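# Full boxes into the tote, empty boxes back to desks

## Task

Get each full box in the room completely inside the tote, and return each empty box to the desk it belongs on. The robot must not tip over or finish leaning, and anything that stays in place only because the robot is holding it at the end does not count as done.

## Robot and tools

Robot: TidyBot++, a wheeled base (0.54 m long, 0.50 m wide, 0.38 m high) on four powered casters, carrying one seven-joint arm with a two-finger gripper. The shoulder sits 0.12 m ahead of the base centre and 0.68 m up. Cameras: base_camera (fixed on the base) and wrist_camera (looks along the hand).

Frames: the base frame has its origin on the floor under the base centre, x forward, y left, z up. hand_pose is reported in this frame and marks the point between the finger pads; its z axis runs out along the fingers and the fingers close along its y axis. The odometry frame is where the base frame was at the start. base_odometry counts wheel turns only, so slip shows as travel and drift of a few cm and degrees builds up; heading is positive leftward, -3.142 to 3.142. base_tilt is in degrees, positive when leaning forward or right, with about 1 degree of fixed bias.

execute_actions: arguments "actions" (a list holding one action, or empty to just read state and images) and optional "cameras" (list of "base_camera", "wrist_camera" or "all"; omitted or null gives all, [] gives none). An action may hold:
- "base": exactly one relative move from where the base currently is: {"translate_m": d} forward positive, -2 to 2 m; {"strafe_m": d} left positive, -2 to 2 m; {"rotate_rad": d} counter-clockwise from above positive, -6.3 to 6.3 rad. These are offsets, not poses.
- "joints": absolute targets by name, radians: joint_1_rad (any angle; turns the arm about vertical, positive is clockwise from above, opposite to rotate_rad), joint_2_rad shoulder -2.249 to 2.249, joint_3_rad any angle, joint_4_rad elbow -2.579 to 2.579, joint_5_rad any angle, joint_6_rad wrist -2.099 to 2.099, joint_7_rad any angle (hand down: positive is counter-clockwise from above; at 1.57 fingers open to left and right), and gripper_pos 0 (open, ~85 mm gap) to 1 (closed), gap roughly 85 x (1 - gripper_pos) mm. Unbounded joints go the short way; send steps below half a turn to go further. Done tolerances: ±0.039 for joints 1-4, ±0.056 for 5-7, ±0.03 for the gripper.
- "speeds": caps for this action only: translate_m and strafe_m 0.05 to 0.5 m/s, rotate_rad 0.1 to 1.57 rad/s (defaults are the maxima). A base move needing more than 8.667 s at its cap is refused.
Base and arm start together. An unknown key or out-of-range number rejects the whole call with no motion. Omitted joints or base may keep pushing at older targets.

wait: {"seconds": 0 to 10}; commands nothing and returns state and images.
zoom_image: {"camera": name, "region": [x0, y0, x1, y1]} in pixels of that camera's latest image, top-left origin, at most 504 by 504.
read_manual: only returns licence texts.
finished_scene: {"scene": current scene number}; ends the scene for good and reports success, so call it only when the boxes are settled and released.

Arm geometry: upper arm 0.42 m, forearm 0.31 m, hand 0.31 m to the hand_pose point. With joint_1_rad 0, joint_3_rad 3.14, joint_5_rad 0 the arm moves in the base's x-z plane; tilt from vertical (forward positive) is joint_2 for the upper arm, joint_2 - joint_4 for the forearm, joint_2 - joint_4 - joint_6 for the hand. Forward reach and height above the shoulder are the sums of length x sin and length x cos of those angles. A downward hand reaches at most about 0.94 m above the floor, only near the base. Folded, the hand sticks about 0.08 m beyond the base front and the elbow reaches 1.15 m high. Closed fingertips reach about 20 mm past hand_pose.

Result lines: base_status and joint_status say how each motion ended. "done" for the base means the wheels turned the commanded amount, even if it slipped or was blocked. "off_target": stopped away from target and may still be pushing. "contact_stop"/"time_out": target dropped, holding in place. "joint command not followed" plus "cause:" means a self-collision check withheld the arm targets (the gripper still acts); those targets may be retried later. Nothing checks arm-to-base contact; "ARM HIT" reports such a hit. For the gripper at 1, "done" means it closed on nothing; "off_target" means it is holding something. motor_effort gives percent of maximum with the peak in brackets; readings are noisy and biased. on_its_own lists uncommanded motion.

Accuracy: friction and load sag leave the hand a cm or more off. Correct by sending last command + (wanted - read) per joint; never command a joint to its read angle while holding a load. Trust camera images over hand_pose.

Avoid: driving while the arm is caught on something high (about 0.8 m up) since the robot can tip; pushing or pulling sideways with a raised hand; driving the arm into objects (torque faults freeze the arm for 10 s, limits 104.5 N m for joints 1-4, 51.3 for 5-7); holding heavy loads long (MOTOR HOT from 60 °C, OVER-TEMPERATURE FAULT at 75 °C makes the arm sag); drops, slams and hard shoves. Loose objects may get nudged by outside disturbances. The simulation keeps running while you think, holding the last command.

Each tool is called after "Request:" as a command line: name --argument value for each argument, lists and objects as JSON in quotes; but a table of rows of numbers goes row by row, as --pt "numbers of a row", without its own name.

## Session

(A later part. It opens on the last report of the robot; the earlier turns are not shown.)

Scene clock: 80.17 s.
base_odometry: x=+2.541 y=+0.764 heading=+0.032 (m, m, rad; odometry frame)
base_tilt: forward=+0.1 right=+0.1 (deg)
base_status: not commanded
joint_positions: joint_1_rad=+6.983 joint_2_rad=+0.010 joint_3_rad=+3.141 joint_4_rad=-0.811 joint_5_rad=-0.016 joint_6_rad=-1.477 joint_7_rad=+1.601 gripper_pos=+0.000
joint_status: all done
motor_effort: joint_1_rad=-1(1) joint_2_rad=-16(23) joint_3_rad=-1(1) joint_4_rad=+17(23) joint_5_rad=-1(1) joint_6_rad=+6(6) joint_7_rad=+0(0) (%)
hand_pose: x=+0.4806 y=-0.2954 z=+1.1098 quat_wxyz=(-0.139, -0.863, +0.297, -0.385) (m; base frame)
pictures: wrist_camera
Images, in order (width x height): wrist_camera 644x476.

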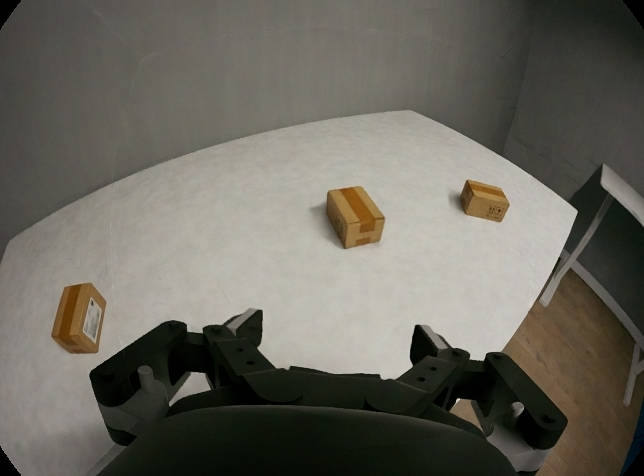

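Request:
execute_actions --actions '[{"base":{"translate_m":-0.119},"joints":{"joint_1_rad":6.575}}]' --cameras '[]'

Request:
execute_actions --actions '[{"base":{"strafe_m":-0.275}}]' --cameras '["wrist_camera"]'

Request:
execute_actions --actions '[{"joints":{"joint_2_rad":0.04,"joint_4_rad":-1.40,"joint_6_rad":-0.55}}]' --cameras '[]'

Request:
execute_actions --actions '[{"joints":{"joint_2_rad":0.04,"joint_4_rad":-1.51,"joint_6_rad":-0.43}}]' --cameras '["wrist_camera"]'

Scene clock: 82.93 s.
base_odometry: x=+2.422 y=+0.760 heading=+0.032 (m, m, rad; odometry frame)
base_tilt: forward=+0.1 right=+0.1 (deg)
base_status: done
joint_positions: joint_1_rad=+6.582 joint_2_rad=+0.001 joint_3_rad=+3.141 joint_4_rad=-0.810 joint_5_rad=-0.016 joint_6_rad=-1.477 joint_7_rad=+1.601 gripper_pos=+0.000
joint_status: all done
motor_effort: joint_1_rad=+0(1) joint_2_rad=-15(20) joint_3_rad=-1(1) joint_4_rad=+17(19) joint_5_rad=-1(2) joint_6_rad=+6(6) joint_7_rad=+0(0) (%)
hand_pose: x=+0.5630 y=-0.1299 z=+1.1144 quat_wxyz=(-0.060, -0.903, +0.119, -0.409) (m; base frame)
pictures: none
No camera images: the call's "cameras" was empty. Leave "cameras" out to get every camera's image.

Scene clock: 84.80 s.
base_odometry: x=+2.431 y=+0.485 heading=+0.031 (m, m, rad; odometry frame)
base_tilt: forward=+0.1 right=+0.1 (deg)
base_status: done
joint_positions: joint_1_rad=+6.580 joint_2_rad=+0.001 joint_3_rad=+3.142 joint_4_rad=-0.810 joint_5_rad=-0.016 joint_6_rad=-1.478 joint_7_rad=+1.601 gripper_pos=+0.000
joint_status: not commanded
motor_effort: joint_1_rad=-1(2) joint_2_rad=-16(17) joint_3_rad=-1(3) joint_4_rad=+17(17) joint_5_rad=-1(2) joint_6_rad=+5(6) joint_7_rad=+0(0) (%)
hand_pose: x=+0.5632 y=-0.1291 z=+1.1144 quat_wxyz=(-0.060, -0.903, +0.118, -0.409) (m; base frame)
pictures: wrist_camera
Images, in order (width x height): wrist_camera 644x476.

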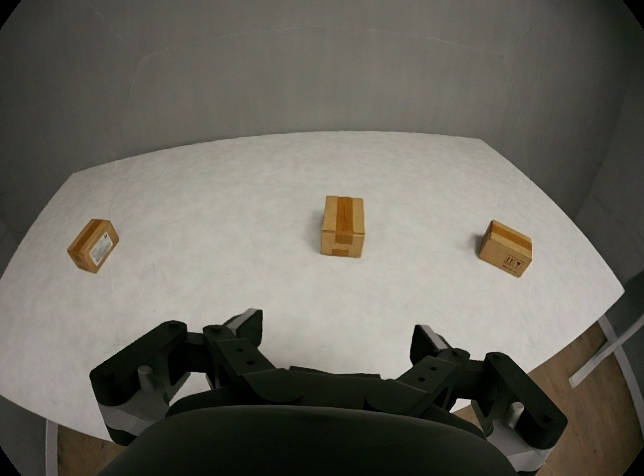

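Scene clock: 86.67 s.
base_odometry: x=+2.431 y=+0.485 heading=+0.031 (m, m, rad; odometry frame)
base_tilt: forward=+0.1 right=+0.1 (deg)
base_status: not commanded
joint_positions: joint_1_rad=+6.580 joint_2_rad=+0.030 joint_3_rad=+3.142 joint_4_rad=-1.389 joint_5_rad=-0.016 joint_6_rad=-0.574 joint_7_rad=+1.601 gripper_pos=+0.000
joint_status: all done
motor_effort: joint_1_rad=-1(0) joint_2_rad=-22(23) joint_3_rad=-1(1) joint_4_rad=+22(24) joint_5_rad=-1(1) joint_6_rad=+7(7) joint_7_rad=+0(0) (%)
hand_pose: x=+0.7009 y=-0.1737 z=+1.0225 quat_wxyz=(-0.081, -0.832, +0.115, -0.537) (m; base frame)
pictures: none
No camera images: the call's "cameras" was empty. Leave "cameras" out to get every camera's image.

Scene clock: 87.60 s.
base_odometry: x=+2.431 y=+0.485 heading=+0.031 (m, m, rad; odometry frame)
base_tilt: forward=+0.1 right=+0.1 (deg)
base_status: not commanded
joint_positions: joint_1_rad=+6.580 joint_2_rad=+0.032 joint_3_rad=+3.142 joint_4_rad=-1.502 joint_5_rad=-0.016 joint_6_rad=-0.456 joint_7_rad=+1.601 gripper_pos=+0.000
joint_status: all done
motor_effort: joint_1_rad=+0(0) joint_2_rad=-22(23) joint_3_rad=-1(1) joint_4_rad=+22(23) joint_5_rad=-1(1) joint_6_rad=+7(7) joint_7_rad=+0(0) (%)
hand_pose: x=+0.7051 y=-0.1755 z=+0.9874 quat_wxyz=(-0.082, -0.831, +0.116, -0.538) (m; base frame)
pictures: wrist_camera
Images, in order (width x height): wrist_camera 644x476.

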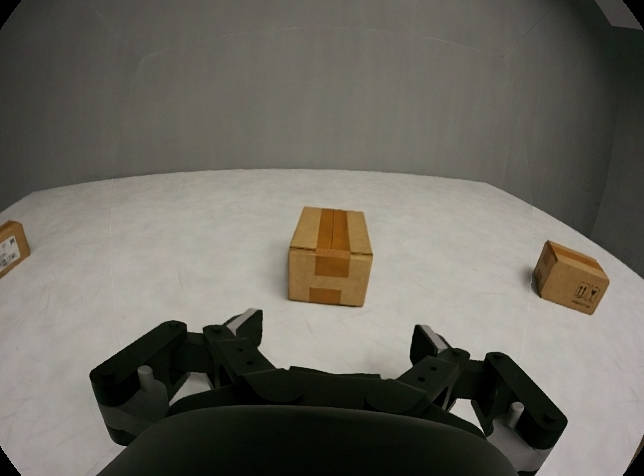

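Request:
execute_actions --actions '[{"base":{"strafe_m":0.006}}]' --cameras '[]'

Request:
execute_actions --actions '[{"base":{"translate_m":0.012}}]' --cameras '["wrist_camera"]'

Scene clock: 88.77 s.
base_odometry: x=+2.430 y=+0.491 heading=+0.030 (m, m, rad; odometry frame)
base_tilt: forward=+0.1 right=+0.1 (deg)
base_status: done
joint_positions: joint_1_rad=+6.577 joint_2_rad=+0.032 joint_3_rad=+3.141 joint_4_rad=-1.502 joint_5_rad=-0.016 joint_6_rad=-0.456 joint_7_rad=+1.601 gripper_pos=+0.000
joint_status: not commanded
motor_effort: joint_1_rad=+0(4) joint_2_rad=-22(23) joint_3_rad=+0(4) joint_4_rad=+22(23) joint_5_rad=-1(2) joint_6_rad=+7(7) joint_7_rad=+0(0) (%)
hand_pose: x=+0.7058 y=-0.1736 z=+0.9876 quat_wxyz=(-0.081, -0.831, +0.114, -0.539) (m; base frame)
pictures: none
No camera images: the call's "cameras" was empty. Leave "cameras" out to get every camera's image.

Scene clock: 89.43 s.
base_odometry: x=+2.442 y=+0.491 heading=+0.030 (m, m, rad; odometry frame)
base_tilt: forward=+0.1 right=+0.1 (deg)
base_status: done
joint_positions: joint_1_rad=+6.577 joint_2_rad=+0.038 joint_3_rad=+3.141 joint_4_rad=-1.502 joint_5_rad=-0.016 joint_6_rad=-0.454 joint_7_rad=+1.601 gripper_pos=+0.000
joint_status: not commanded
motor_effort: joint_1_rad=+0(1) joint_2_rad=-22(25) joint_3_rad=-1(1) joint_4_rad=+22(23) joint_5_rad=-1(1) joint_6_rad=+7(7) joint_7_rad=+0(0) (%)
hand_pose: x=+0.7078 y=-0.1742 z=+0.9844 quat_wxyz=(-0.081, -0.832, +0.114, -0.537) (m; base frame)
pictures: wrist_camera
Images, in order (width x height): wrist_camera 644x476.

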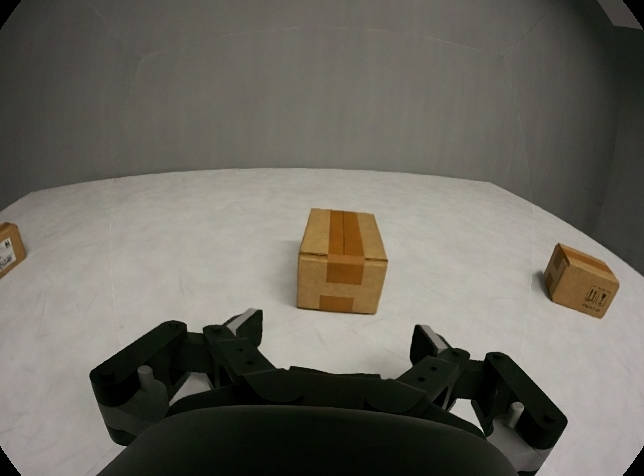

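Request:
execute_actions --actions '[{"joints":{"joint_2_rad":0.258,"joint_4_rad":-1.252,"joint_6_rad":-0.50}}]' --cameras '["wrist_camera"]'

Request:
execute_actions --actions '[{"joints":{"gripper_pos":1.0}}]' --cameras '[]'

Request:
execute_actions --actions '[{"joints":{"joint_2_rad":0.246,"joint_4_rad":-1.13,"joint_6_rad":-0.62}}]' --cameras '["wrist_camera"]'

Scene clock: 91.17 s.
base_odometry: x=+2.442 y=+0.491 heading=+0.030 (m, m, rad; odometry frame)
base_tilt: forward=+0.1 right=+0.1 (deg)
base_status: not commanded
joint_positions: joint_1_rad=+6.577 joint_2_rad=+0.253 joint_3_rad=+3.141 joint_4_rad=-1.267 joint_5_rad=-0.016 joint_6_rad=-0.475 joint_7_rad=+1.601 gripper_pos=+0.000
joint_status: all done
motor_effort: joint_1_rad=-1(1) joint_2_rad=-29(32) joint_3_rad=-1(1) joint_4_rad=+22(23) joint_5_rad=-1(1) joint_6_rad=+7(7) joint_7_rad=+0(0) (%)
hand_pose: x=+0.7929 y=-0.1998 z=+0.9769 quat_wxyz=(-0.080, -0.832, +0.114, -0.536) (m; base frame)
pictures: wrist_camera
Images, in order (width x height): wrist_camera 644x476.

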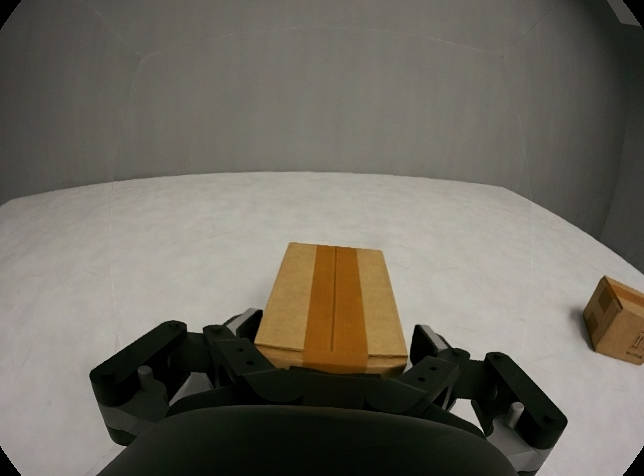

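Scene clock: 92.27 s.
base_odometry: x=+2.442 y=+0.491 heading=+0.030 (m, m, rad; odometry frame)
base_tilt: forward=+0.1 right=+0.1 (deg)
base_status: not commanded
joint_positions: joint_1_rad=+6.577 joint_2_rad=+0.253 joint_3_rad=+3.141 joint_4_rad=-1.262 joint_5_rad=-0.016 joint_6_rad=-0.475 joint_7_rad=+1.601 gripper_pos=+0.344
joint_status: gripper_pos off_target (ended at +0.344, target +1.000)
motor_effort: joint_1_rad=+0(1) joint_2_rad=-29(30) joint_3_rad=-1(0) joint_4_rad=+22(23) joint_5_rad=-1(1) joint_6_rad=+7(7) joint_7_rad=+0(0) (%)
hand_pose: x=+0.7934 y=-0.2000 z=+0.9801 quat_wxyz=(-0.081, -0.831, +0.114, -0.538) (m; base frame)
pictures: none
No camera images: the call's "cameras" was empty. Leave "cameras" out to get every camera's image.

Scene clock: 93.23 s.
base_odometry: x=+2.442 y=+0.491 heading=+0.030 (m, m, rad; odometry frame)
base_tilt: forward=+0.1 right=+0.1 (deg)
base_status: not commanded
joint_positions: joint_1_rad=+6.577 joint_2_rad=+0.251 joint_3_rad=+3.141 joint_4_rad=-1.139 joint_5_rad=-0.016 joint_6_rad=-0.594 joint_7_rad=+1.601 gripper_pos=+0.344
joint_status: all done
motor_effort: joint_1_rad=-1(1) joint_2_rad=-29(31) joint_3_rad=-1(1) joint_4_rad=+22(23) joint_5_rad=-1(1) joint_6_rad=+7(7) joint_7_rad=+0(0) (%)
hand_pose: x=+0.7891 y=-0.1981 z=+1.0212 quat_wxyz=(-0.081, -0.829, +0.113, -0.541) (m; base frame)
pictures: wrist_camera
Images, in order (width x height): wrist_camera 644x476.

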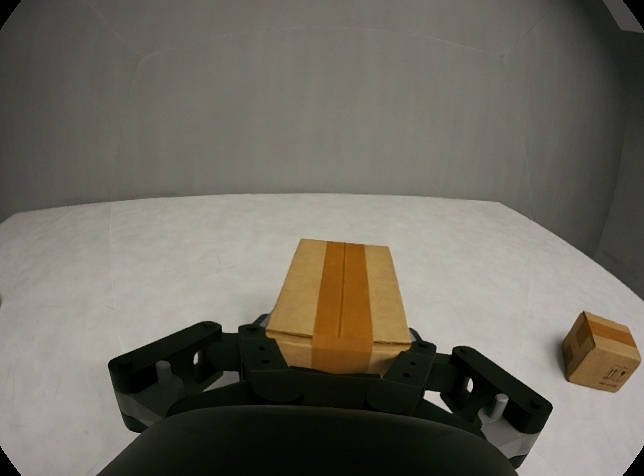

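Request:
execute_actions --actions '[{"joints":{"joint_4_rad":-1.266,"joint_6_rad":-0.455}}]' --cameras '[]'

Request:
execute_actions --actions '[{"joints":{"gripper_pos":0.0}}]' --cameras '[]'

Request:
execute_actions --actions '[{"joints":{"joint_2_rad":0.04,"joint_4_rad":-1.48,"joint_6_rad":-0.45}}]' --cameras '[]'

Request:
execute_actions --actions '[{"joints":{"joint_2_rad":0.0,"joint_4_rad":-0.8,"joint_6_rad":-1.5}}]' --cameras '[]'

Request:
execute_actions --actions '[{"base":{"strafe_m":-0.9},"joints":{"joint_1_rad":5.7}}]'

Scene clock: 95.20 s.
base_odometry: x=+2.442 y=+0.491 heading=+0.030 (m, m, rad; odometry frame)
base_tilt: forward=+0.1 right=+0.1 (deg)
base_status: not commanded
joint_positions: joint_1_rad=+6.577 joint_2_rad=+0.251 joint_3_rad=+3.141 joint_4_rad=-1.259 joint_5_rad=-0.016 joint_6_rad=-0.481 joint_7_rad=+1.601 gripper_pos=+0.344
joint_status: all done
motor_effort: joint_1_rad=+0(1) joint_2_rad=-29(31) joint_3_rad=-1(1) joint_4_rad=+22(24) joint_5_rad=-1(1) joint_6_rad=+7(8) joint_7_rad=+0(0) (%)
hand_pose: x=+0.7924 y=-0.1996 z=+0.9817 quat_wxyz=(-0.081, -0.831, +0.114, -0.538) (m; base frame)
pictures: none
No camera images: the call's "cameras" was empty. Leave "cameras" out to get every camera's image.

Scene clock: 96.30 s.
base_odometry: x=+2.442 y=+0.491 heading=+0.030 (m, m, rad; odometry frame)
base_tilt: forward=+0.1 right=+0.1 (deg)
base_status: not commanded
joint_positions: joint_1_rad=+6.577 joint_2_rad=+0.251 joint_3_rad=+3.141 joint_4_rad=-1.259 joint_5_rad=-0.016 joint_6_rad=-0.481 joint_7_rad=+1.601 gripper_pos=+0.000
joint_status: all done
motor_effort: joint_1_rad=+0(1) joint_2_rad=-29(29) joint_3_rad=-1(1) joint_4_rad=+22(22) joint_5_rad=-1(1) joint_6_rad=+7(7) joint_7_rad=+0(0) (%)
hand_pose: x=+0.7924 y=-0.1996 z=+0.9817 quat_wxyz=(-0.081, -0.831, +0.114, -0.538) (m; base frame)
pictures: none
No camera images: the call's "cameras" was empty. Leave "cameras" out to get every camera's image.

Scene clock: 97.53 s.
base_odometry: x=+2.442 y=+0.491 heading=+0.030 (m, m, rad; odometry frame)
base_tilt: forward=+0.1 right=+0.1 (deg)
base_status: not commanded
joint_positions: joint_1_rad=+6.577 joint_2_rad=+0.042 joint_3_rad=+3.141 joint_4_rad=-1.465 joint_5_rad=-0.016 joint_6_rad=-0.476 joint_7_rad=+1.601 gripper_pos=+0.000
joint_status: all done
motor_effort: joint_1_rad=-1(0) joint_2_rad=-23(30) joint_3_rad=-1(1) joint_4_rad=+22(23) joint_5_rad=-1(1) joint_6_rad=+7(7) joint_7_rad=+0(0) (%)
hand_pose: x=+0.7105 y=-0.1749 z=+0.9977 quat_wxyz=(-0.081, -0.829, +0.114, -0.542) (m; base frame)
pictures: none
No camera images: the call's "cameras" was empty. Leave "cameras" out to get every camera's image.

Scene clock: 99.47 s.
base_odometry: x=+2.442 y=+0.491 heading=+0.030 (m, m, rad; odometry frame)
base_tilt: forward=+0.1 right=+0.1 (deg)
base_status: not commanded
joint_positions: joint_1_rad=+6.577 joint_2_rad=+0.010 joint_3_rad=+3.141 joint_4_rad=-0.811 joint_5_rad=-0.016 joint_6_rad=-1.477 joint_7_rad=+1.601 gripper_pos=+0.000
joint_status: all done
motor_effort: joint_1_rad=-1(0) joint_2_rad=-16(23) joint_3_rad=-1(1) joint_4_rad=+17(23) joint_5_rad=-1(1) joint_6_rad=+5(7) joint_7_rad=+0(0) (%)
hand_pose: x=+0.5678 y=-0.1289 z=+1.1098 quat_wxyz=(-0.058, -0.905, +0.117, -0.405) (m; base frame)
pictures: none
No camera images: the call's "cameras" was empty. Leave "cameras" out to get every camera's image.

Scene clock: 102.63 s.
base_odometry: x=+2.470 y=-0.408 heading=+0.030 (m, m, rad; odometry frame)
base_tilt: forward=+0.1 right=+0.1 (deg)
base_status: done
joint_positions: joint_1_rad=+5.708 joint_2_rad=+0.008 joint_3_rad=+3.141 joint_4_rad=-0.811 joint_5_rad=-0.016 joint_6_rad=-1.477 joint_7_rad=+1.601 gripper_pos=+0.000
joint_status: all done
motor_effort: joint_1_rad=-1(1) joint_2_rad=-16(18) joint_3_rad=-1(1) joint_4_rad=+17(18) joint_5_rad=-1(0) joint_6_rad=+6(5) joint_7_rad=+0(0) (%)
hand_pose: x=+0.5061 y=+0.2589 z=+1.1110 quat_wxyz=(+0.118, -0.870, -0.275, -0.393) (m; base frame)
pictures: base_camera, wrist_camera
Images, in order (width x height): base_camera 644x364, wrist_camera 644x476.

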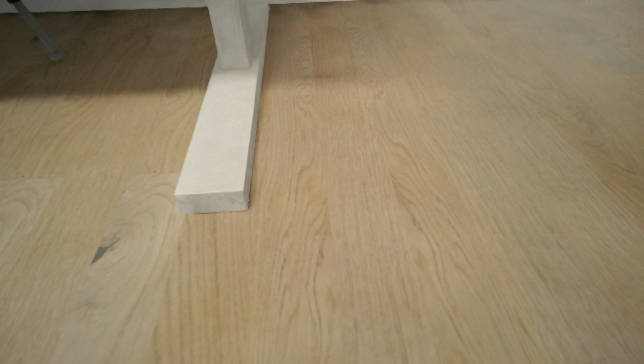

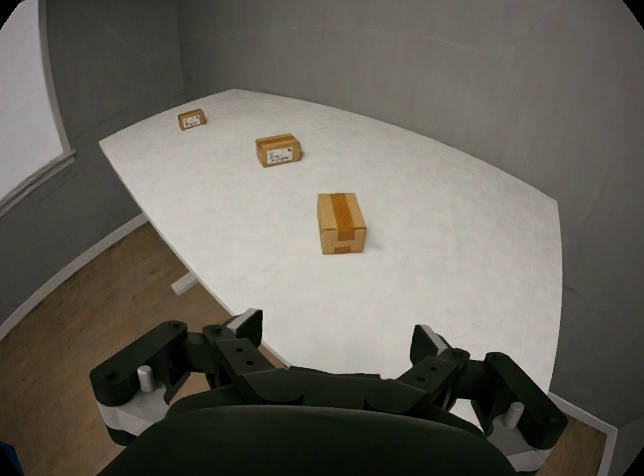

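Request:
execute_actions --actions '[{"base":{"strafe_m":-0.114},"joints":{"joint_1_rad":5.46}}]' --cameras '[]'

Request:
execute_actions --actions '[{"base":{"translate_m":0.116}}]' --cameras '["wrist_camera"]'

Request:
execute_actions --actions '[{"joints":{"joint_2_rad":0.04,"joint_4_rad":-1.40,"joint_6_rad":-0.55}}]' --cameras '[]'

Request:
execute_actions --actions '[{"joints":{"joint_2_rad":0.04,"joint_4_rad":-1.51,"joint_6_rad":-0.43}}]' --cameras '["wrist_camera"]'

Scene clock: 105.00 s.
base_odometry: x=+2.474 y=-0.522 heading=+0.031 (m, m, rad; odometry frame)
base_tilt: forward=+0.1 right=+0.1 (deg)
base_status: done
joint_positions: joint_1_rad=+5.471 joint_2_rad=+0.002 joint_3_rad=+3.141 joint_4_rad=-0.811 joint_5_rad=-0.016 joint_6_rad=-1.477 joint_7_rad=+1.601 gripper_pos=+0.000
joint_status: all done
motor_effort: joint_1_rad=-1(0) joint_2_rad=-15(21) joint_3_rad=-1(0) joint_4_rad=+17(19) joint_5_rad=-2(2) joint_6_rad=+6(6) joint_7_rad=-1(0) (%)
hand_pose: x=+0.4329 y=+0.3408 z=+1.1137 quat_wxyz=(+0.165, -0.830, -0.375, -0.379) (m; base frame)
pictures: none
No camera images: the call's "cameras" was empty. Leave "cameras" out to get every camera's image.

Scene clock: 106.33 s.
base_odometry: x=+2.590 y=-0.519 heading=+0.030 (m, m, rad; odometry frame)
base_tilt: forward=+0.1 right=+0.1 (deg)
base_status: done
joint_positions: joint_1_rad=+5.467 joint_2_rad=+0.004 joint_3_rad=+3.141 joint_4_rad=-0.810 joint_5_rad=-0.016 joint_6_rad=-1.478 joint_7_rad=+1.601 gripper_pos=+0.000
joint_status: not commanded
motor_effort: joint_1_rad=+0(1) joint_2_rad=-16(19) joint_3_rad=-1(1) joint_4_rad=+17(18) joint_5_rad=-1(0) joint_6_rad=+5(6) joint_7_rad=+0(0) (%)
hand_pose: x=+0.4322 y=+0.3427 z=+1.1127 quat_wxyz=(+0.165, -0.830, -0.377, -0.378) (m; base frame)
pictures: wrist_camera
Images, in order (width x height): wrist_camera 644x476.

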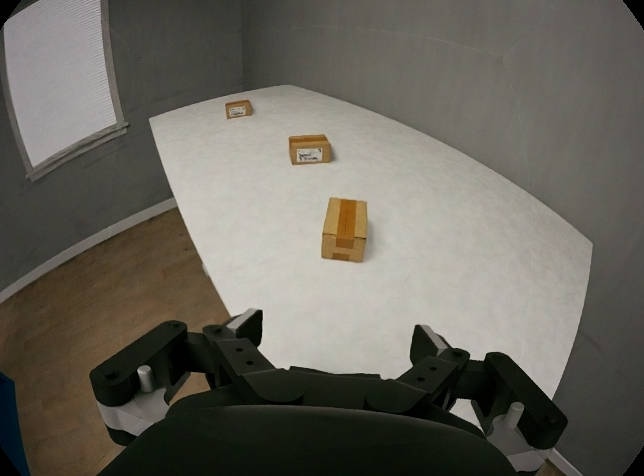

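Scene clock: 108.20 s.
base_odometry: x=+2.590 y=-0.519 heading=+0.030 (m, m, rad; odometry frame)
base_tilt: forward=+0.1 right=+0.1 (deg)
base_status: not commanded
joint_positions: joint_1_rad=+5.467 joint_2_rad=+0.029 joint_3_rad=+3.141 joint_4_rad=-1.389 joint_5_rad=-0.016 joint_6_rad=-0.574 joint_7_rad=+1.601 gripper_pos=+0.000
joint_status: all done
motor_effort: joint_1_rad=-1(0) joint_2_rad=-22(22) joint_3_rad=-1(1) joint_4_rad=+22(23) joint_5_rad=-1(1) joint_6_rad=+7(7) joint_7_rad=+0(1) (%)
hand_pose: x=+0.5317 y=+0.4453 z=+1.0228 quat_wxyz=(+0.215, -0.767, -0.342, -0.499) (m; base frame)
pictures: none
No camera images: the call's "cameras" was empty. Leave "cameras" out to get every camera's image.

Scene clock: 109.13 s.
base_odometry: x=+2.590 y=-0.519 heading=+0.030 (m, m, rad; odometry frame)
base_tilt: forward=+0.1 right=+0.1 (deg)
base_status: not commanded
joint_positions: joint_1_rad=+5.467 joint_2_rad=+0.031 joint_3_rad=+3.141 joint_4_rad=-1.502 joint_5_rad=-0.016 joint_6_rad=-0.456 joint_7_rad=+1.601 gripper_pos=+0.000
joint_status: all done
motor_effort: joint_1_rad=+0(1) joint_2_rad=-22(24) joint_3_rad=-1(1) joint_4_rad=+22(23) joint_5_rad=-2(1) joint_6_rad=+7(8) joint_7_rad=+1(1) (%)
hand_pose: x=+0.5353 y=+0.4483 z=+0.9876 quat_wxyz=(+0.215, -0.766, -0.341, -0.500) (m; base frame)
pictures: wrist_camera
Images, in order (width x height): wrist_camera 644x476.

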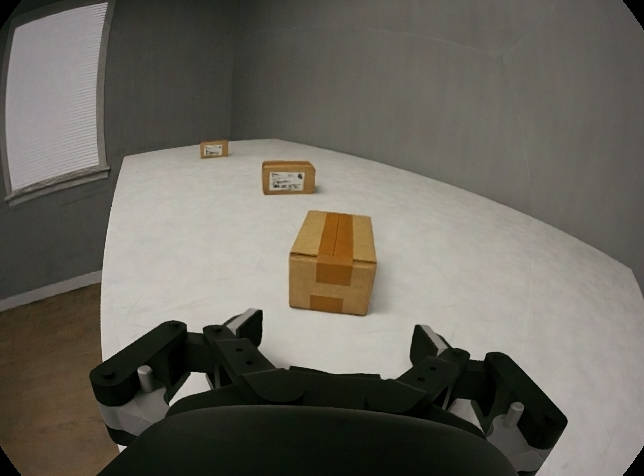

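Request:
execute_actions --actions '[{"base":{"strafe_m":0.012}}]' --cameras '["wrist_camera"]'

Scene clock: 110.13 s.
base_odometry: x=+2.590 y=-0.507 heading=+0.030 (m, m, rad; odometry frame)
base_tilt: forward=+0.1 right=+0.1 (deg)
base_status: done
joint_positions: joint_1_rad=+5.464 joint_2_rad=+0.035 joint_3_rad=+3.141 joint_4_rad=-1.502 joint_5_rad=-0.016 joint_6_rad=-0.455 joint_7_rad=+1.601 gripper_pos=+0.000
joint_status: not commanded
motor_effort: joint_1_rad=+0(3) joint_2_rad=-22(24) joint_3_rad=-1(3) joint_4_rad=+22(23) joint_5_rad=-1(1) joint_6_rad=+7(7) joint_7_rad=+0(0) (%)
hand_pose: x=+0.5347 y=+0.4506 z=+0.9857 quat_wxyz=(+0.216, -0.766, -0.342, -0.499) (m; base frame)
pictures: wrist_camera
Images, in order (width x height): wrist_camera 644x476.

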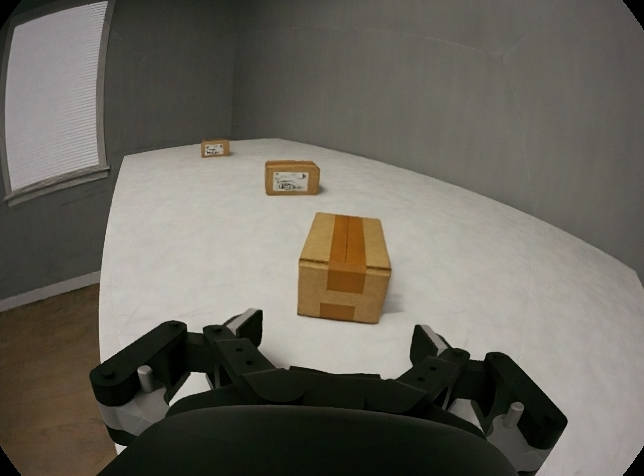

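Request:
execute_actions --actions '[{"joints":{"joint_2_rad":0.258,"joint_4_rad":-1.252,"joint_6_rad":-0.50}}]' --cameras '["wrist_camera"]'

Request:
execute_actions --actions '[{"joints":{"gripper_pos":1.0}}]' --cameras '[]'

Request:
execute_actions --actions '[{"joints":{"joint_2_rad":0.246,"joint_4_rad":-1.13,"joint_6_rad":-0.62}}]' --cameras '["wrist_camera"]'

Scene clock: 112.07 s.
base_odometry: x=+2.590 y=-0.507 heading=+0.030 (m, m, rad; odometry frame)
base_tilt: forward=+0.1 right=+0.1 (deg)
base_status: not commanded
joint_positions: joint_1_rad=+5.464 joint_2_rad=+0.253 joint_3_rad=+3.141 joint_4_rad=-1.267 joint_5_rad=-0.016 joint_6_rad=-0.475 joint_7_rad=+1.601 gripper_pos=+0.000
joint_status: all done
motor_effort: joint_1_rad=+0(0) joint_2_rad=-29(32) joint_3_rad=-1(1) joint_4_rad=+22(23) joint_5_rad=-1(1) joint_6_rad=+7(8) joint_7_rad=-1(1) (%)
hand_pose: x=+0.5959 y=+0.5163 z=+0.9770 quat_wxyz=(+0.215, -0.767, -0.343, -0.498) (m; base frame)
pictures: wrist_camera
Images, in order (width x height): wrist_camera 644x476.

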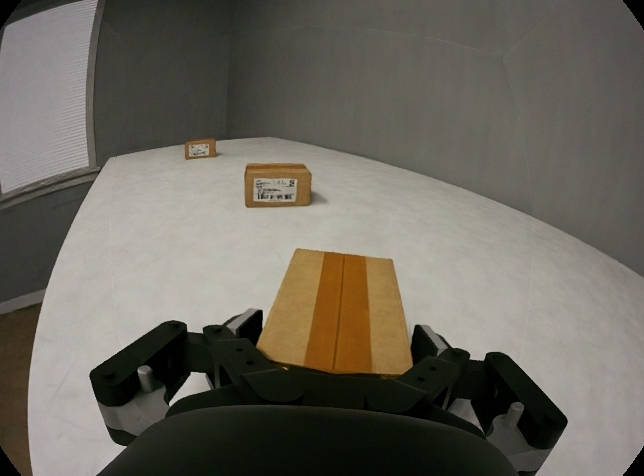

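Scene clock: 113.17 s.
base_odometry: x=+2.590 y=-0.507 heading=+0.030 (m, m, rad; odometry frame)
base_tilt: forward=+0.1 right=+0.1 (deg)
base_status: not commanded
joint_positions: joint_1_rad=+5.464 joint_2_rad=+0.251 joint_3_rad=+3.141 joint_4_rad=-1.260 joint_5_rad=-0.016 joint_6_rad=-0.477 joint_7_rad=+1.601 gripper_pos=+0.342
joint_status: gripper_pos off_target (ended at +0.342, target +1.000)
motor_effort: joint_1_rad=+0(1) joint_2_rad=-28(30) joint_3_rad=+0(1) joint_4_rad=+22(23) joint_5_rad=-1(0) joint_6_rad=+7(8) joint_7_rad=+1(1) (%)
hand_pose: x=+0.5959 y=+0.5164 z=+0.9825 quat_wxyz=(+0.217, -0.765, -0.342, -0.501) (m; base frame)
pictures: none
No camera images: the call's "cameras" was empty. Leave "cameras" out to get every camera's image.

Scene clock: 114.17 s.
base_odometry: x=+2.590 y=-0.507 heading=+0.030 (m, m, rad; odometry frame)
base_tilt: forward=+0.1 right=+0.1 (deg)
base_status: not commanded
joint_positions: joint_1_rad=+5.464 joint_2_rad=+0.259 joint_3_rad=+3.141 joint_4_rad=-1.164 joint_5_rad=-0.016 joint_6_rad=-0.614 joint_7_rad=+1.601 gripper_pos=+0.342
joint_status: all done
motor_effort: joint_1_rad=+0(0) joint_2_rad=-33(33) joint_3_rad=-1(1) joint_4_rad=+26(26) joint_5_rad=-1(1) joint_6_rad=+9(10) joint_7_rad=+0(1) (%)
hand_pose: x=+0.5912 y=+0.5122 z=+0.9949 quat_wxyz=(+0.209, -0.777, -0.348, -0.481) (m; base frame)
pictures: wrist_camera
Images, in order (width x height): wrist_camera 644x476.

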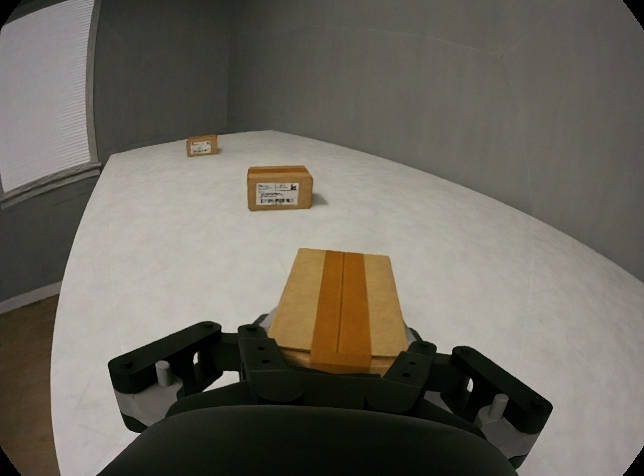

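Request:
execute_actions --actions '[{"joints":{"joint_2_rad":0.1,"joint_4_rad":-1.1,"joint_6_rad":-0.8}}]' --cameras '[]'

Request:
execute_actions --actions '[{"base":{"translate_m":-0.45},"joints":{"joint_2_rad":-0.3,"joint_4_rad":-1.5,"joint_6_rad":-0.8}}]' --cameras '[]'

Request:
execute_actions --actions '[{"base":{"strafe_m":1.88},"joints":{"joint_1_rad":6.283}}]'

Scene clock: 116.30 s.
base_odometry: x=+2.590 y=-0.507 heading=+0.030 (m, m, rad; odometry frame)
base_tilt: forward=+0.1 right=+0.1 (deg)
base_status: not commanded
joint_positions: joint_1_rad=+5.464 joint_2_rad=+0.116 joint_3_rad=+3.141 joint_4_rad=-1.125 joint_5_rad=-0.016 joint_6_rad=-0.794 joint_7_rad=+1.601 gripper_pos=+0.342
joint_status: all done
motor_effort: joint_1_rad=-1(1) joint_2_rad=-27(37) joint_3_rad=-1(1) joint_4_rad=+25(28) joint_5_rad=-1(2) joint_6_rad=+9(10) joint_7_rad=-1(0) (%)
hand_pose: x=+0.5413 y=+0.4598 z=+1.0622 quat_wxyz=(+0.209, -0.776, -0.349, -0.482) (m; base frame)
pictures: none
No camera images: the call's "cameras" was empty. Leave "cameras" out to get every camera's image.

Scene clock: 118.57 s.
base_odometry: x=+2.140 y=-0.520 heading=+0.030 (m, m, rad; odometry frame)
base_tilt: forward=+0.1 right=+0.1 (deg)
base_status: done
joint_positions: joint_1_rad=+5.463 joint_2_rad=-0.295 joint_3_rad=+3.139 joint_4_rad=-1.504 joint_5_rad=-0.016 joint_6_rad=-0.796 joint_7_rad=+1.601 gripper_pos=+0.342
joint_status: all done
motor_effort: joint_1_rad=+0(3) joint_2_rad=-12(31) joint_3_rad=+0(4) joint_4_rad=+25(26) joint_5_rad=-1(2) joint_6_rad=+9(10) joint_7_rad=+0(0) (%)
hand_pose: x=+0.4240 y=+0.3363 z=+1.0647 quat_wxyz=(+0.215, -0.768, -0.347, -0.494) (m; base frame)
pictures: none
No camera images: the call's "cameras" was empty. Leave "cameras" out to get every camera's image.

Scene clock: 123.70 s.
base_odometry: x=+2.082 y=+1.359 heading=+0.030 (m, m, rad; odometry frame)
base_tilt: forward=+0.1 right=+0.1 (deg)
base_status: done
joint_positions: joint_1_rad=+6.275 joint_2_rad=-0.295 joint_3_rad=+3.139 joint_4_rad=-1.505 joint_5_rad=-0.016 joint_6_rad=-0.797 joint_7_rad=+1.601 gripper_pos=+0.342
joint_status: all done
motor_effort: joint_1_rad=-1(3) joint_2_rad=-12(13) joint_3_rad=+0(4) joint_4_rad=+25(26) joint_5_rad=-1(2) joint_6_rad=+10(10) joint_7_rad=+0(0) (%)
hand_pose: x=+0.5727 y=+0.0102 z=+1.0639 quat_wxyz=(+0.002, -0.843, -0.016, -0.537) (m; base frame)
pictures: base_camera, wrist_camera
Images, in order (width x height): base_camera 644x364, wrist_camera 644x476.

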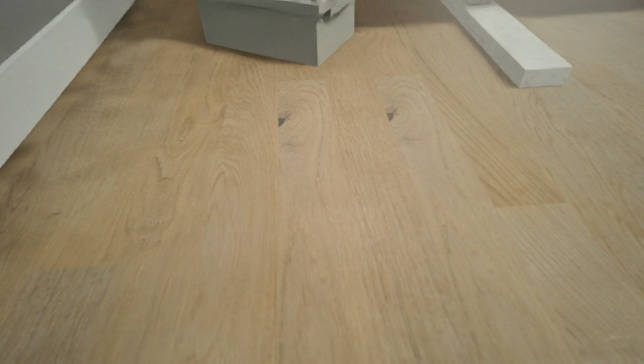

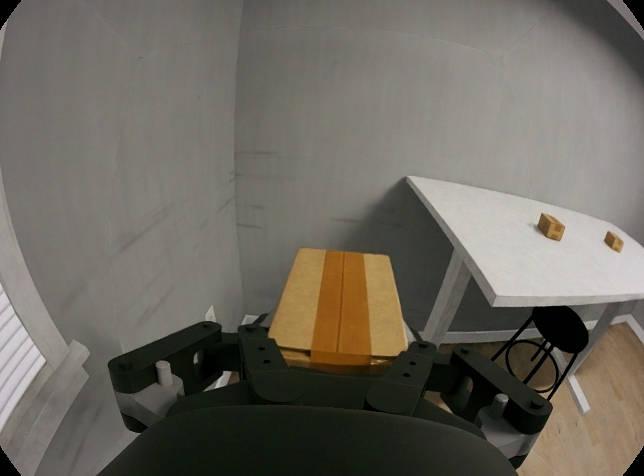

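Request:
execute_actions --actions '[{"base":{"translate_m":0.35}}]' --cameras '["base_camera"]'

Scene clock: 127.13 s.
base_odometry: x=+2.432 y=+1.370 heading=+0.031 (m, m, rad; odometry frame)
base_tilt: forward=+0.1 right=+0.1 (deg)
base_status: done
joint_positions: joint_1_rad=+6.275 joint_2_rad=-0.282 joint_3_rad=+3.139 joint_4_rad=-1.509 joint_5_rad=-0.016 joint_6_rad=-0.799 joint_7_rad=+1.601 gripper_pos=+0.342
joint_status: not commanded
motor_effort: joint_1_rad=+0(2) joint_2_rad=-13(16) joint_3_rad=+0(0) joint_4_rad=+25(26) joint_5_rad=-1(1) joint_6_rad=+10(10) joint_7_rad=+0(0) (%)
hand_pose: x=+0.5774 y=+0.0102 z=+1.0552 quat_wxyz=(+0.002, -0.848, -0.016, -0.529) (m; base frame)
pictures: base_camera
Images, in order (width x height): base_camera 644x364.

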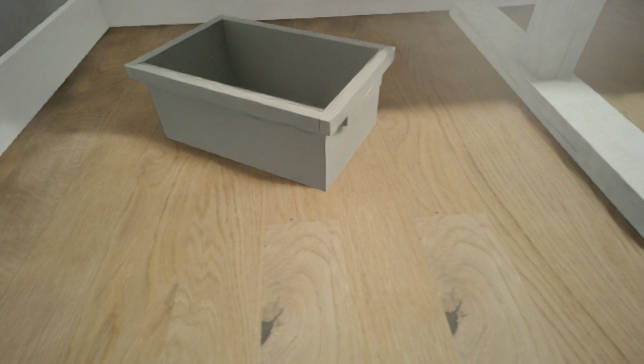

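Request:
execute_actions --actions '[{"base":{"strafe_m":-0.08},"joints":{"joint_1_rad":5.92}}]' --cameras '[]'

Request:
execute_actions --actions '[{"base":{"translate_m":0.15},"joints":{"joint_2_rad":1.41,"joint_4_rad":-2.114,"joint_6_rad":1.0}}]'

Scene clock: 131.80 s.
base_odometry: x=+2.435 y=+1.290 heading=+0.031 (m, m, rad; odometry frame)
base_tilt: forward=+0.1 right=+0.1 (deg)
base_status: done
joint_positions: joint_1_rad=+5.926 joint_2_rad=-0.282 joint_3_rad=+3.141 joint_4_rad=-1.509 joint_5_rad=-0.016 joint_6_rad=-0.800 joint_7_rad=+1.601 gripper_pos=+0.342
joint_status: all done
motor_effort: joint_1_rad=-1(2) joint_2_rad=-13(14) joint_3_rad=-1(4) joint_4_rad=+25(25) joint_5_rad=-1(2) joint_6_rad=+10(10) joint_7_rad=+0(0) (%)
hand_pose: x=+0.5467 y=+0.1651 z=+1.0549 quat_wxyz=(+0.094, -0.833, -0.162, -0.521) (m; base frame)
pictures: none
No camera images: the call's "cameras" was empty. Leave "cameras" out to get every camera's image.

Scene clock: 134.73 s.
base_odometry: x=+2.585 y=+1.294 heading=+0.030 (m, m, rad; odometry frame)
base_tilt: forward=+0.1 right=+0.1 (deg)
base_status: done
joint_positions: joint_1_rad=+5.926 joint_2_rad=+1.415 joint_3_rad=+3.141 joint_4_rad=-2.102 joint_5_rad=-0.016 joint_6_rad=+0.962 joint_7_rad=+1.601 gripper_pos=+0.342
joint_status: all done
motor_effort: joint_1_rad=+0(1) joint_2_rad=-34(41) joint_3_rad=-2(1) joint_4_rad=-3(26) joint_5_rad=-1(2) joint_6_rad=+5(11) joint_7_rad=+0(0) (%)
hand_pose: x=+0.5627 y=+0.1628 z=+0.1953 quat_wxyz=(+0.042, -0.941, -0.178, -0.286) (m; base frame)
pictures: base_camera, wrist_camera
Images, in order (width x height): base_camera 644x364, wrist_camera 644x476.

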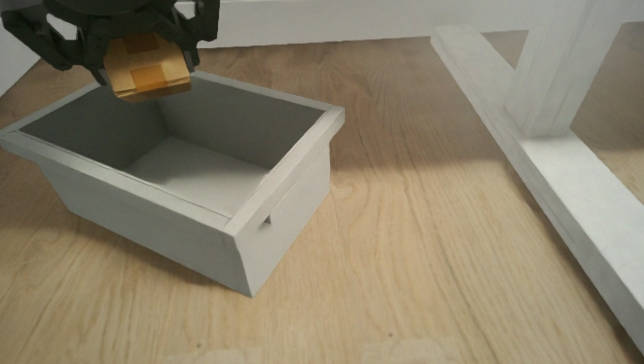

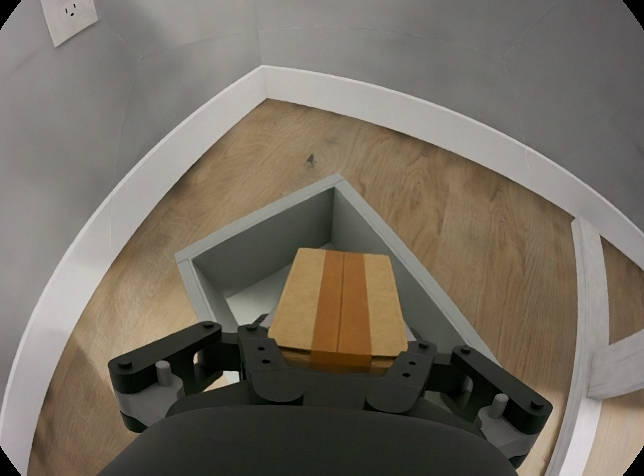

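Request:
execute_actions --actions '[{"joints":{"joint_2_rad":1.55,"joint_4_rad":-1.98,"joint_6_rad":1.02}}]'

Scene clock: 136.07 s.
base_odometry: x=+2.585 y=+1.294 heading=+0.030 (m, m, rad; odometry frame)
base_tilt: forward=+0.1 right=+0.1 (deg)
base_status: not commanded
joint_positions: joint_1_rad=+5.926 joint_2_rad=+1.561 joint_3_rad=+3.141 joint_4_rad=-1.993 joint_5_rad=-0.016 joint_6_rad=+0.982 joint_7_rad=+1.601 gripper_pos=+0.342
joint_status: all done
motor_effort: joint_1_rad=-1(1) joint_2_rad=-33(36) joint_3_rad=-2(2) joint_4_rad=-4(5) joint_5_rad=-1(1) joint_6_rad=+5(7) joint_7_rad=+0(1) (%)
hand_pose: x=+0.5531 y=+0.1592 z=+0.1357 quat_wxyz=(+0.041, -0.943, -0.179, -0.278) (m; base frame)
pictures: base_camera, wrist_camera
Images, in order (width x height): base_camera 644x364, wrist_camera 644x476.

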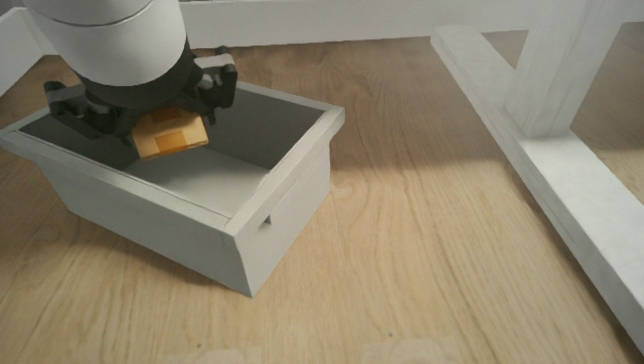

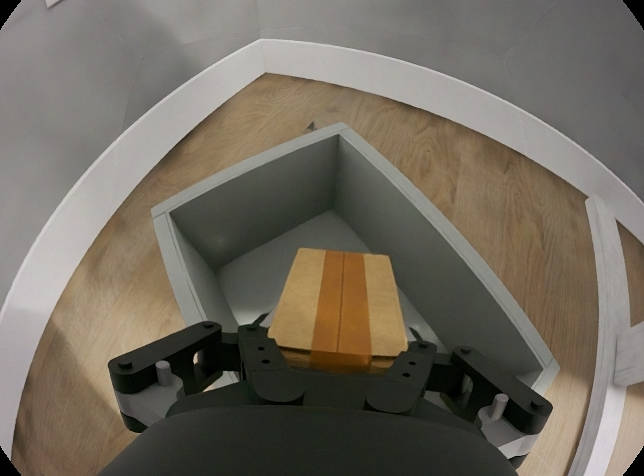

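Request:
execute_actions --actions '[{"joints":{"joint_2_rad":1.665,"joint_4_rad":-1.85,"joint_6_rad":1.03}}]'

Scene clock: 137.53 s.
base_odometry: x=+2.585 y=+1.294 heading=+0.030 (m, m, rad; odometry frame)
base_tilt: forward=+0.1 right=+0.1 (deg)
base_status: not commanded
joint_positions: joint_1_rad=+5.926 joint_2_rad=+1.670 joint_3_rad=+3.141 joint_4_rad=-1.863 joint_5_rad=-0.016 joint_6_rad=+0.994 joint_7_rad=+1.601 gripper_pos=+0.342
joint_status: all done
motor_effort: joint_1_rad=-1(3) joint_2_rad=-33(36) joint_3_rad=-2(3) joint_4_rad=-3(3) joint_5_rad=-1(0) joint_6_rad=+5(6) joint_7_rad=+0(1) (%)
hand_pose: x=+0.5654 y=+0.1637 z=+0.0933 quat_wxyz=(+0.043, -0.938, -0.178, -0.294) (m; base frame)
pictures: base_camera, wrist_camera
Images, in order (width x height): base_camera 644x364, wrist_camera 644x476.

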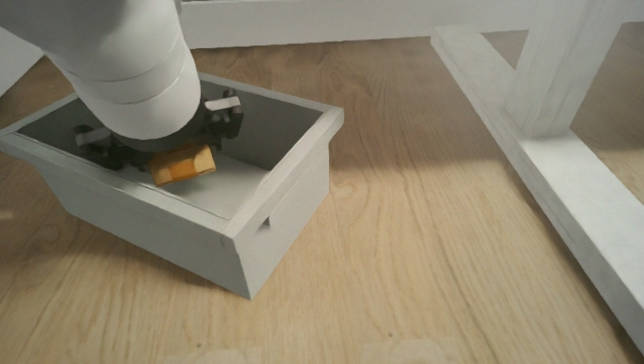

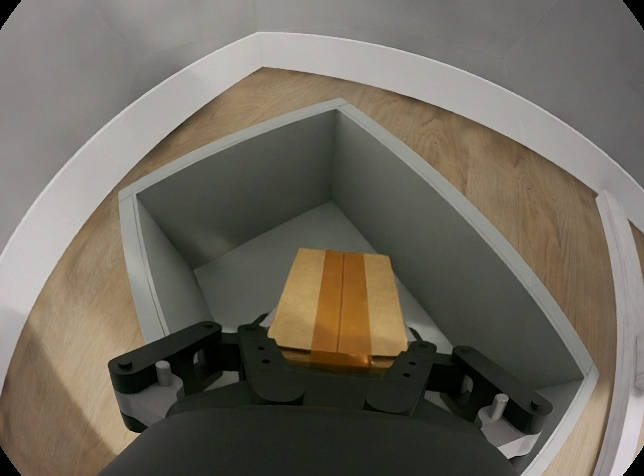

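Request:
execute_actions --actions '[{"joints":{"gripper_pos":0.2}}]' --cameras '[]'

Request:
execute_actions --actions '[{"joints":{"joint_2_rad":1.3,"joint_4_rad":-2.2,"joint_6_rad":0.95}}]'

Scene clock: 138.83 s.
base_odometry: x=+2.585 y=+1.294 heading=+0.030 (m, m, rad; odometry frame)
base_tilt: forward=+0.1 right=+0.1 (deg)
base_status: not commanded
joint_positions: joint_1_rad=+5.926 joint_2_rad=+1.669 joint_3_rad=+3.141 joint_4_rad=-1.863 joint_5_rad=-0.016 joint_6_rad=+1.005 joint_7_rad=+1.601 gripper_pos=+0.200
joint_status: all done
motor_effort: joint_1_rad=+0(2) joint_2_rad=-31(34) joint_3_rad=-2(4) joint_4_rad=-3(4) joint_5_rad=-1(1) joint_6_rad=+4(6) joint_7_rad=+0(0) (%)
hand_pose: x=+0.5686 y=+0.1648 z=+0.0957 quat_wxyz=(+0.044, -0.936, -0.177, -0.300) (m; base frame)
pictures: none
No camera images: the call's "cameras" was empty. Leave "cameras" out to get every camera's image.

Scene clock: 140.37 s.
base_odometry: x=+2.585 y=+1.294 heading=+0.030 (m, m, rad; odometry frame)
base_tilt: forward=+0.1 right=+0.1 (deg)
base_status: not commanded
joint_positions: joint_1_rad=+5.926 joint_2_rad=+1.311 joint_3_rad=+3.141 joint_4_rad=-2.187 joint_5_rad=-0.016 joint_6_rad=+0.975 joint_7_rad=+1.601 gripper_pos=+0.200
joint_status: all done
motor_effort: joint_1_rad=+0(0) joint_2_rad=-31(33) joint_3_rad=-2(2) joint_4_rad=-3(3) joint_5_rad=-1(1) joint_6_rad=+4(4) joint_7_rad=-1(0) (%)
hand_pose: x=+0.5672 y=+0.1644 z=+0.2419 quat_wxyz=(+0.045, -0.936, -0.177, -0.301) (m; base frame)
pictures: base_camera, wrist_camera
Images, in order (width x height): base_camera 644x364, wrist_camera 644x476.

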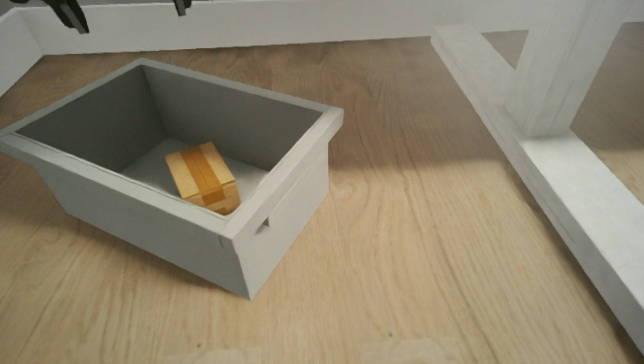

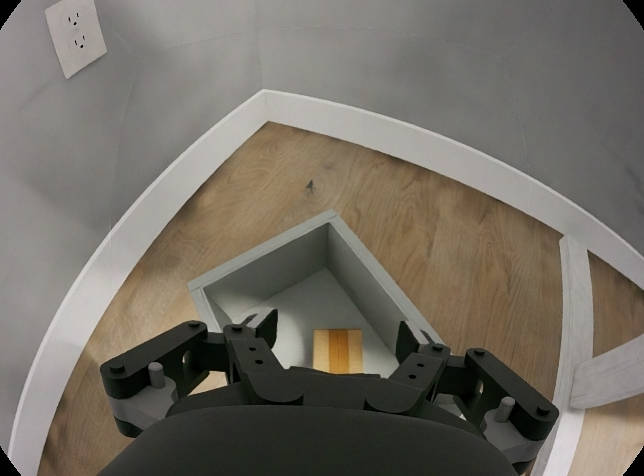

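Request:
finished_scene --scene 1

The scene is finished: the task was done.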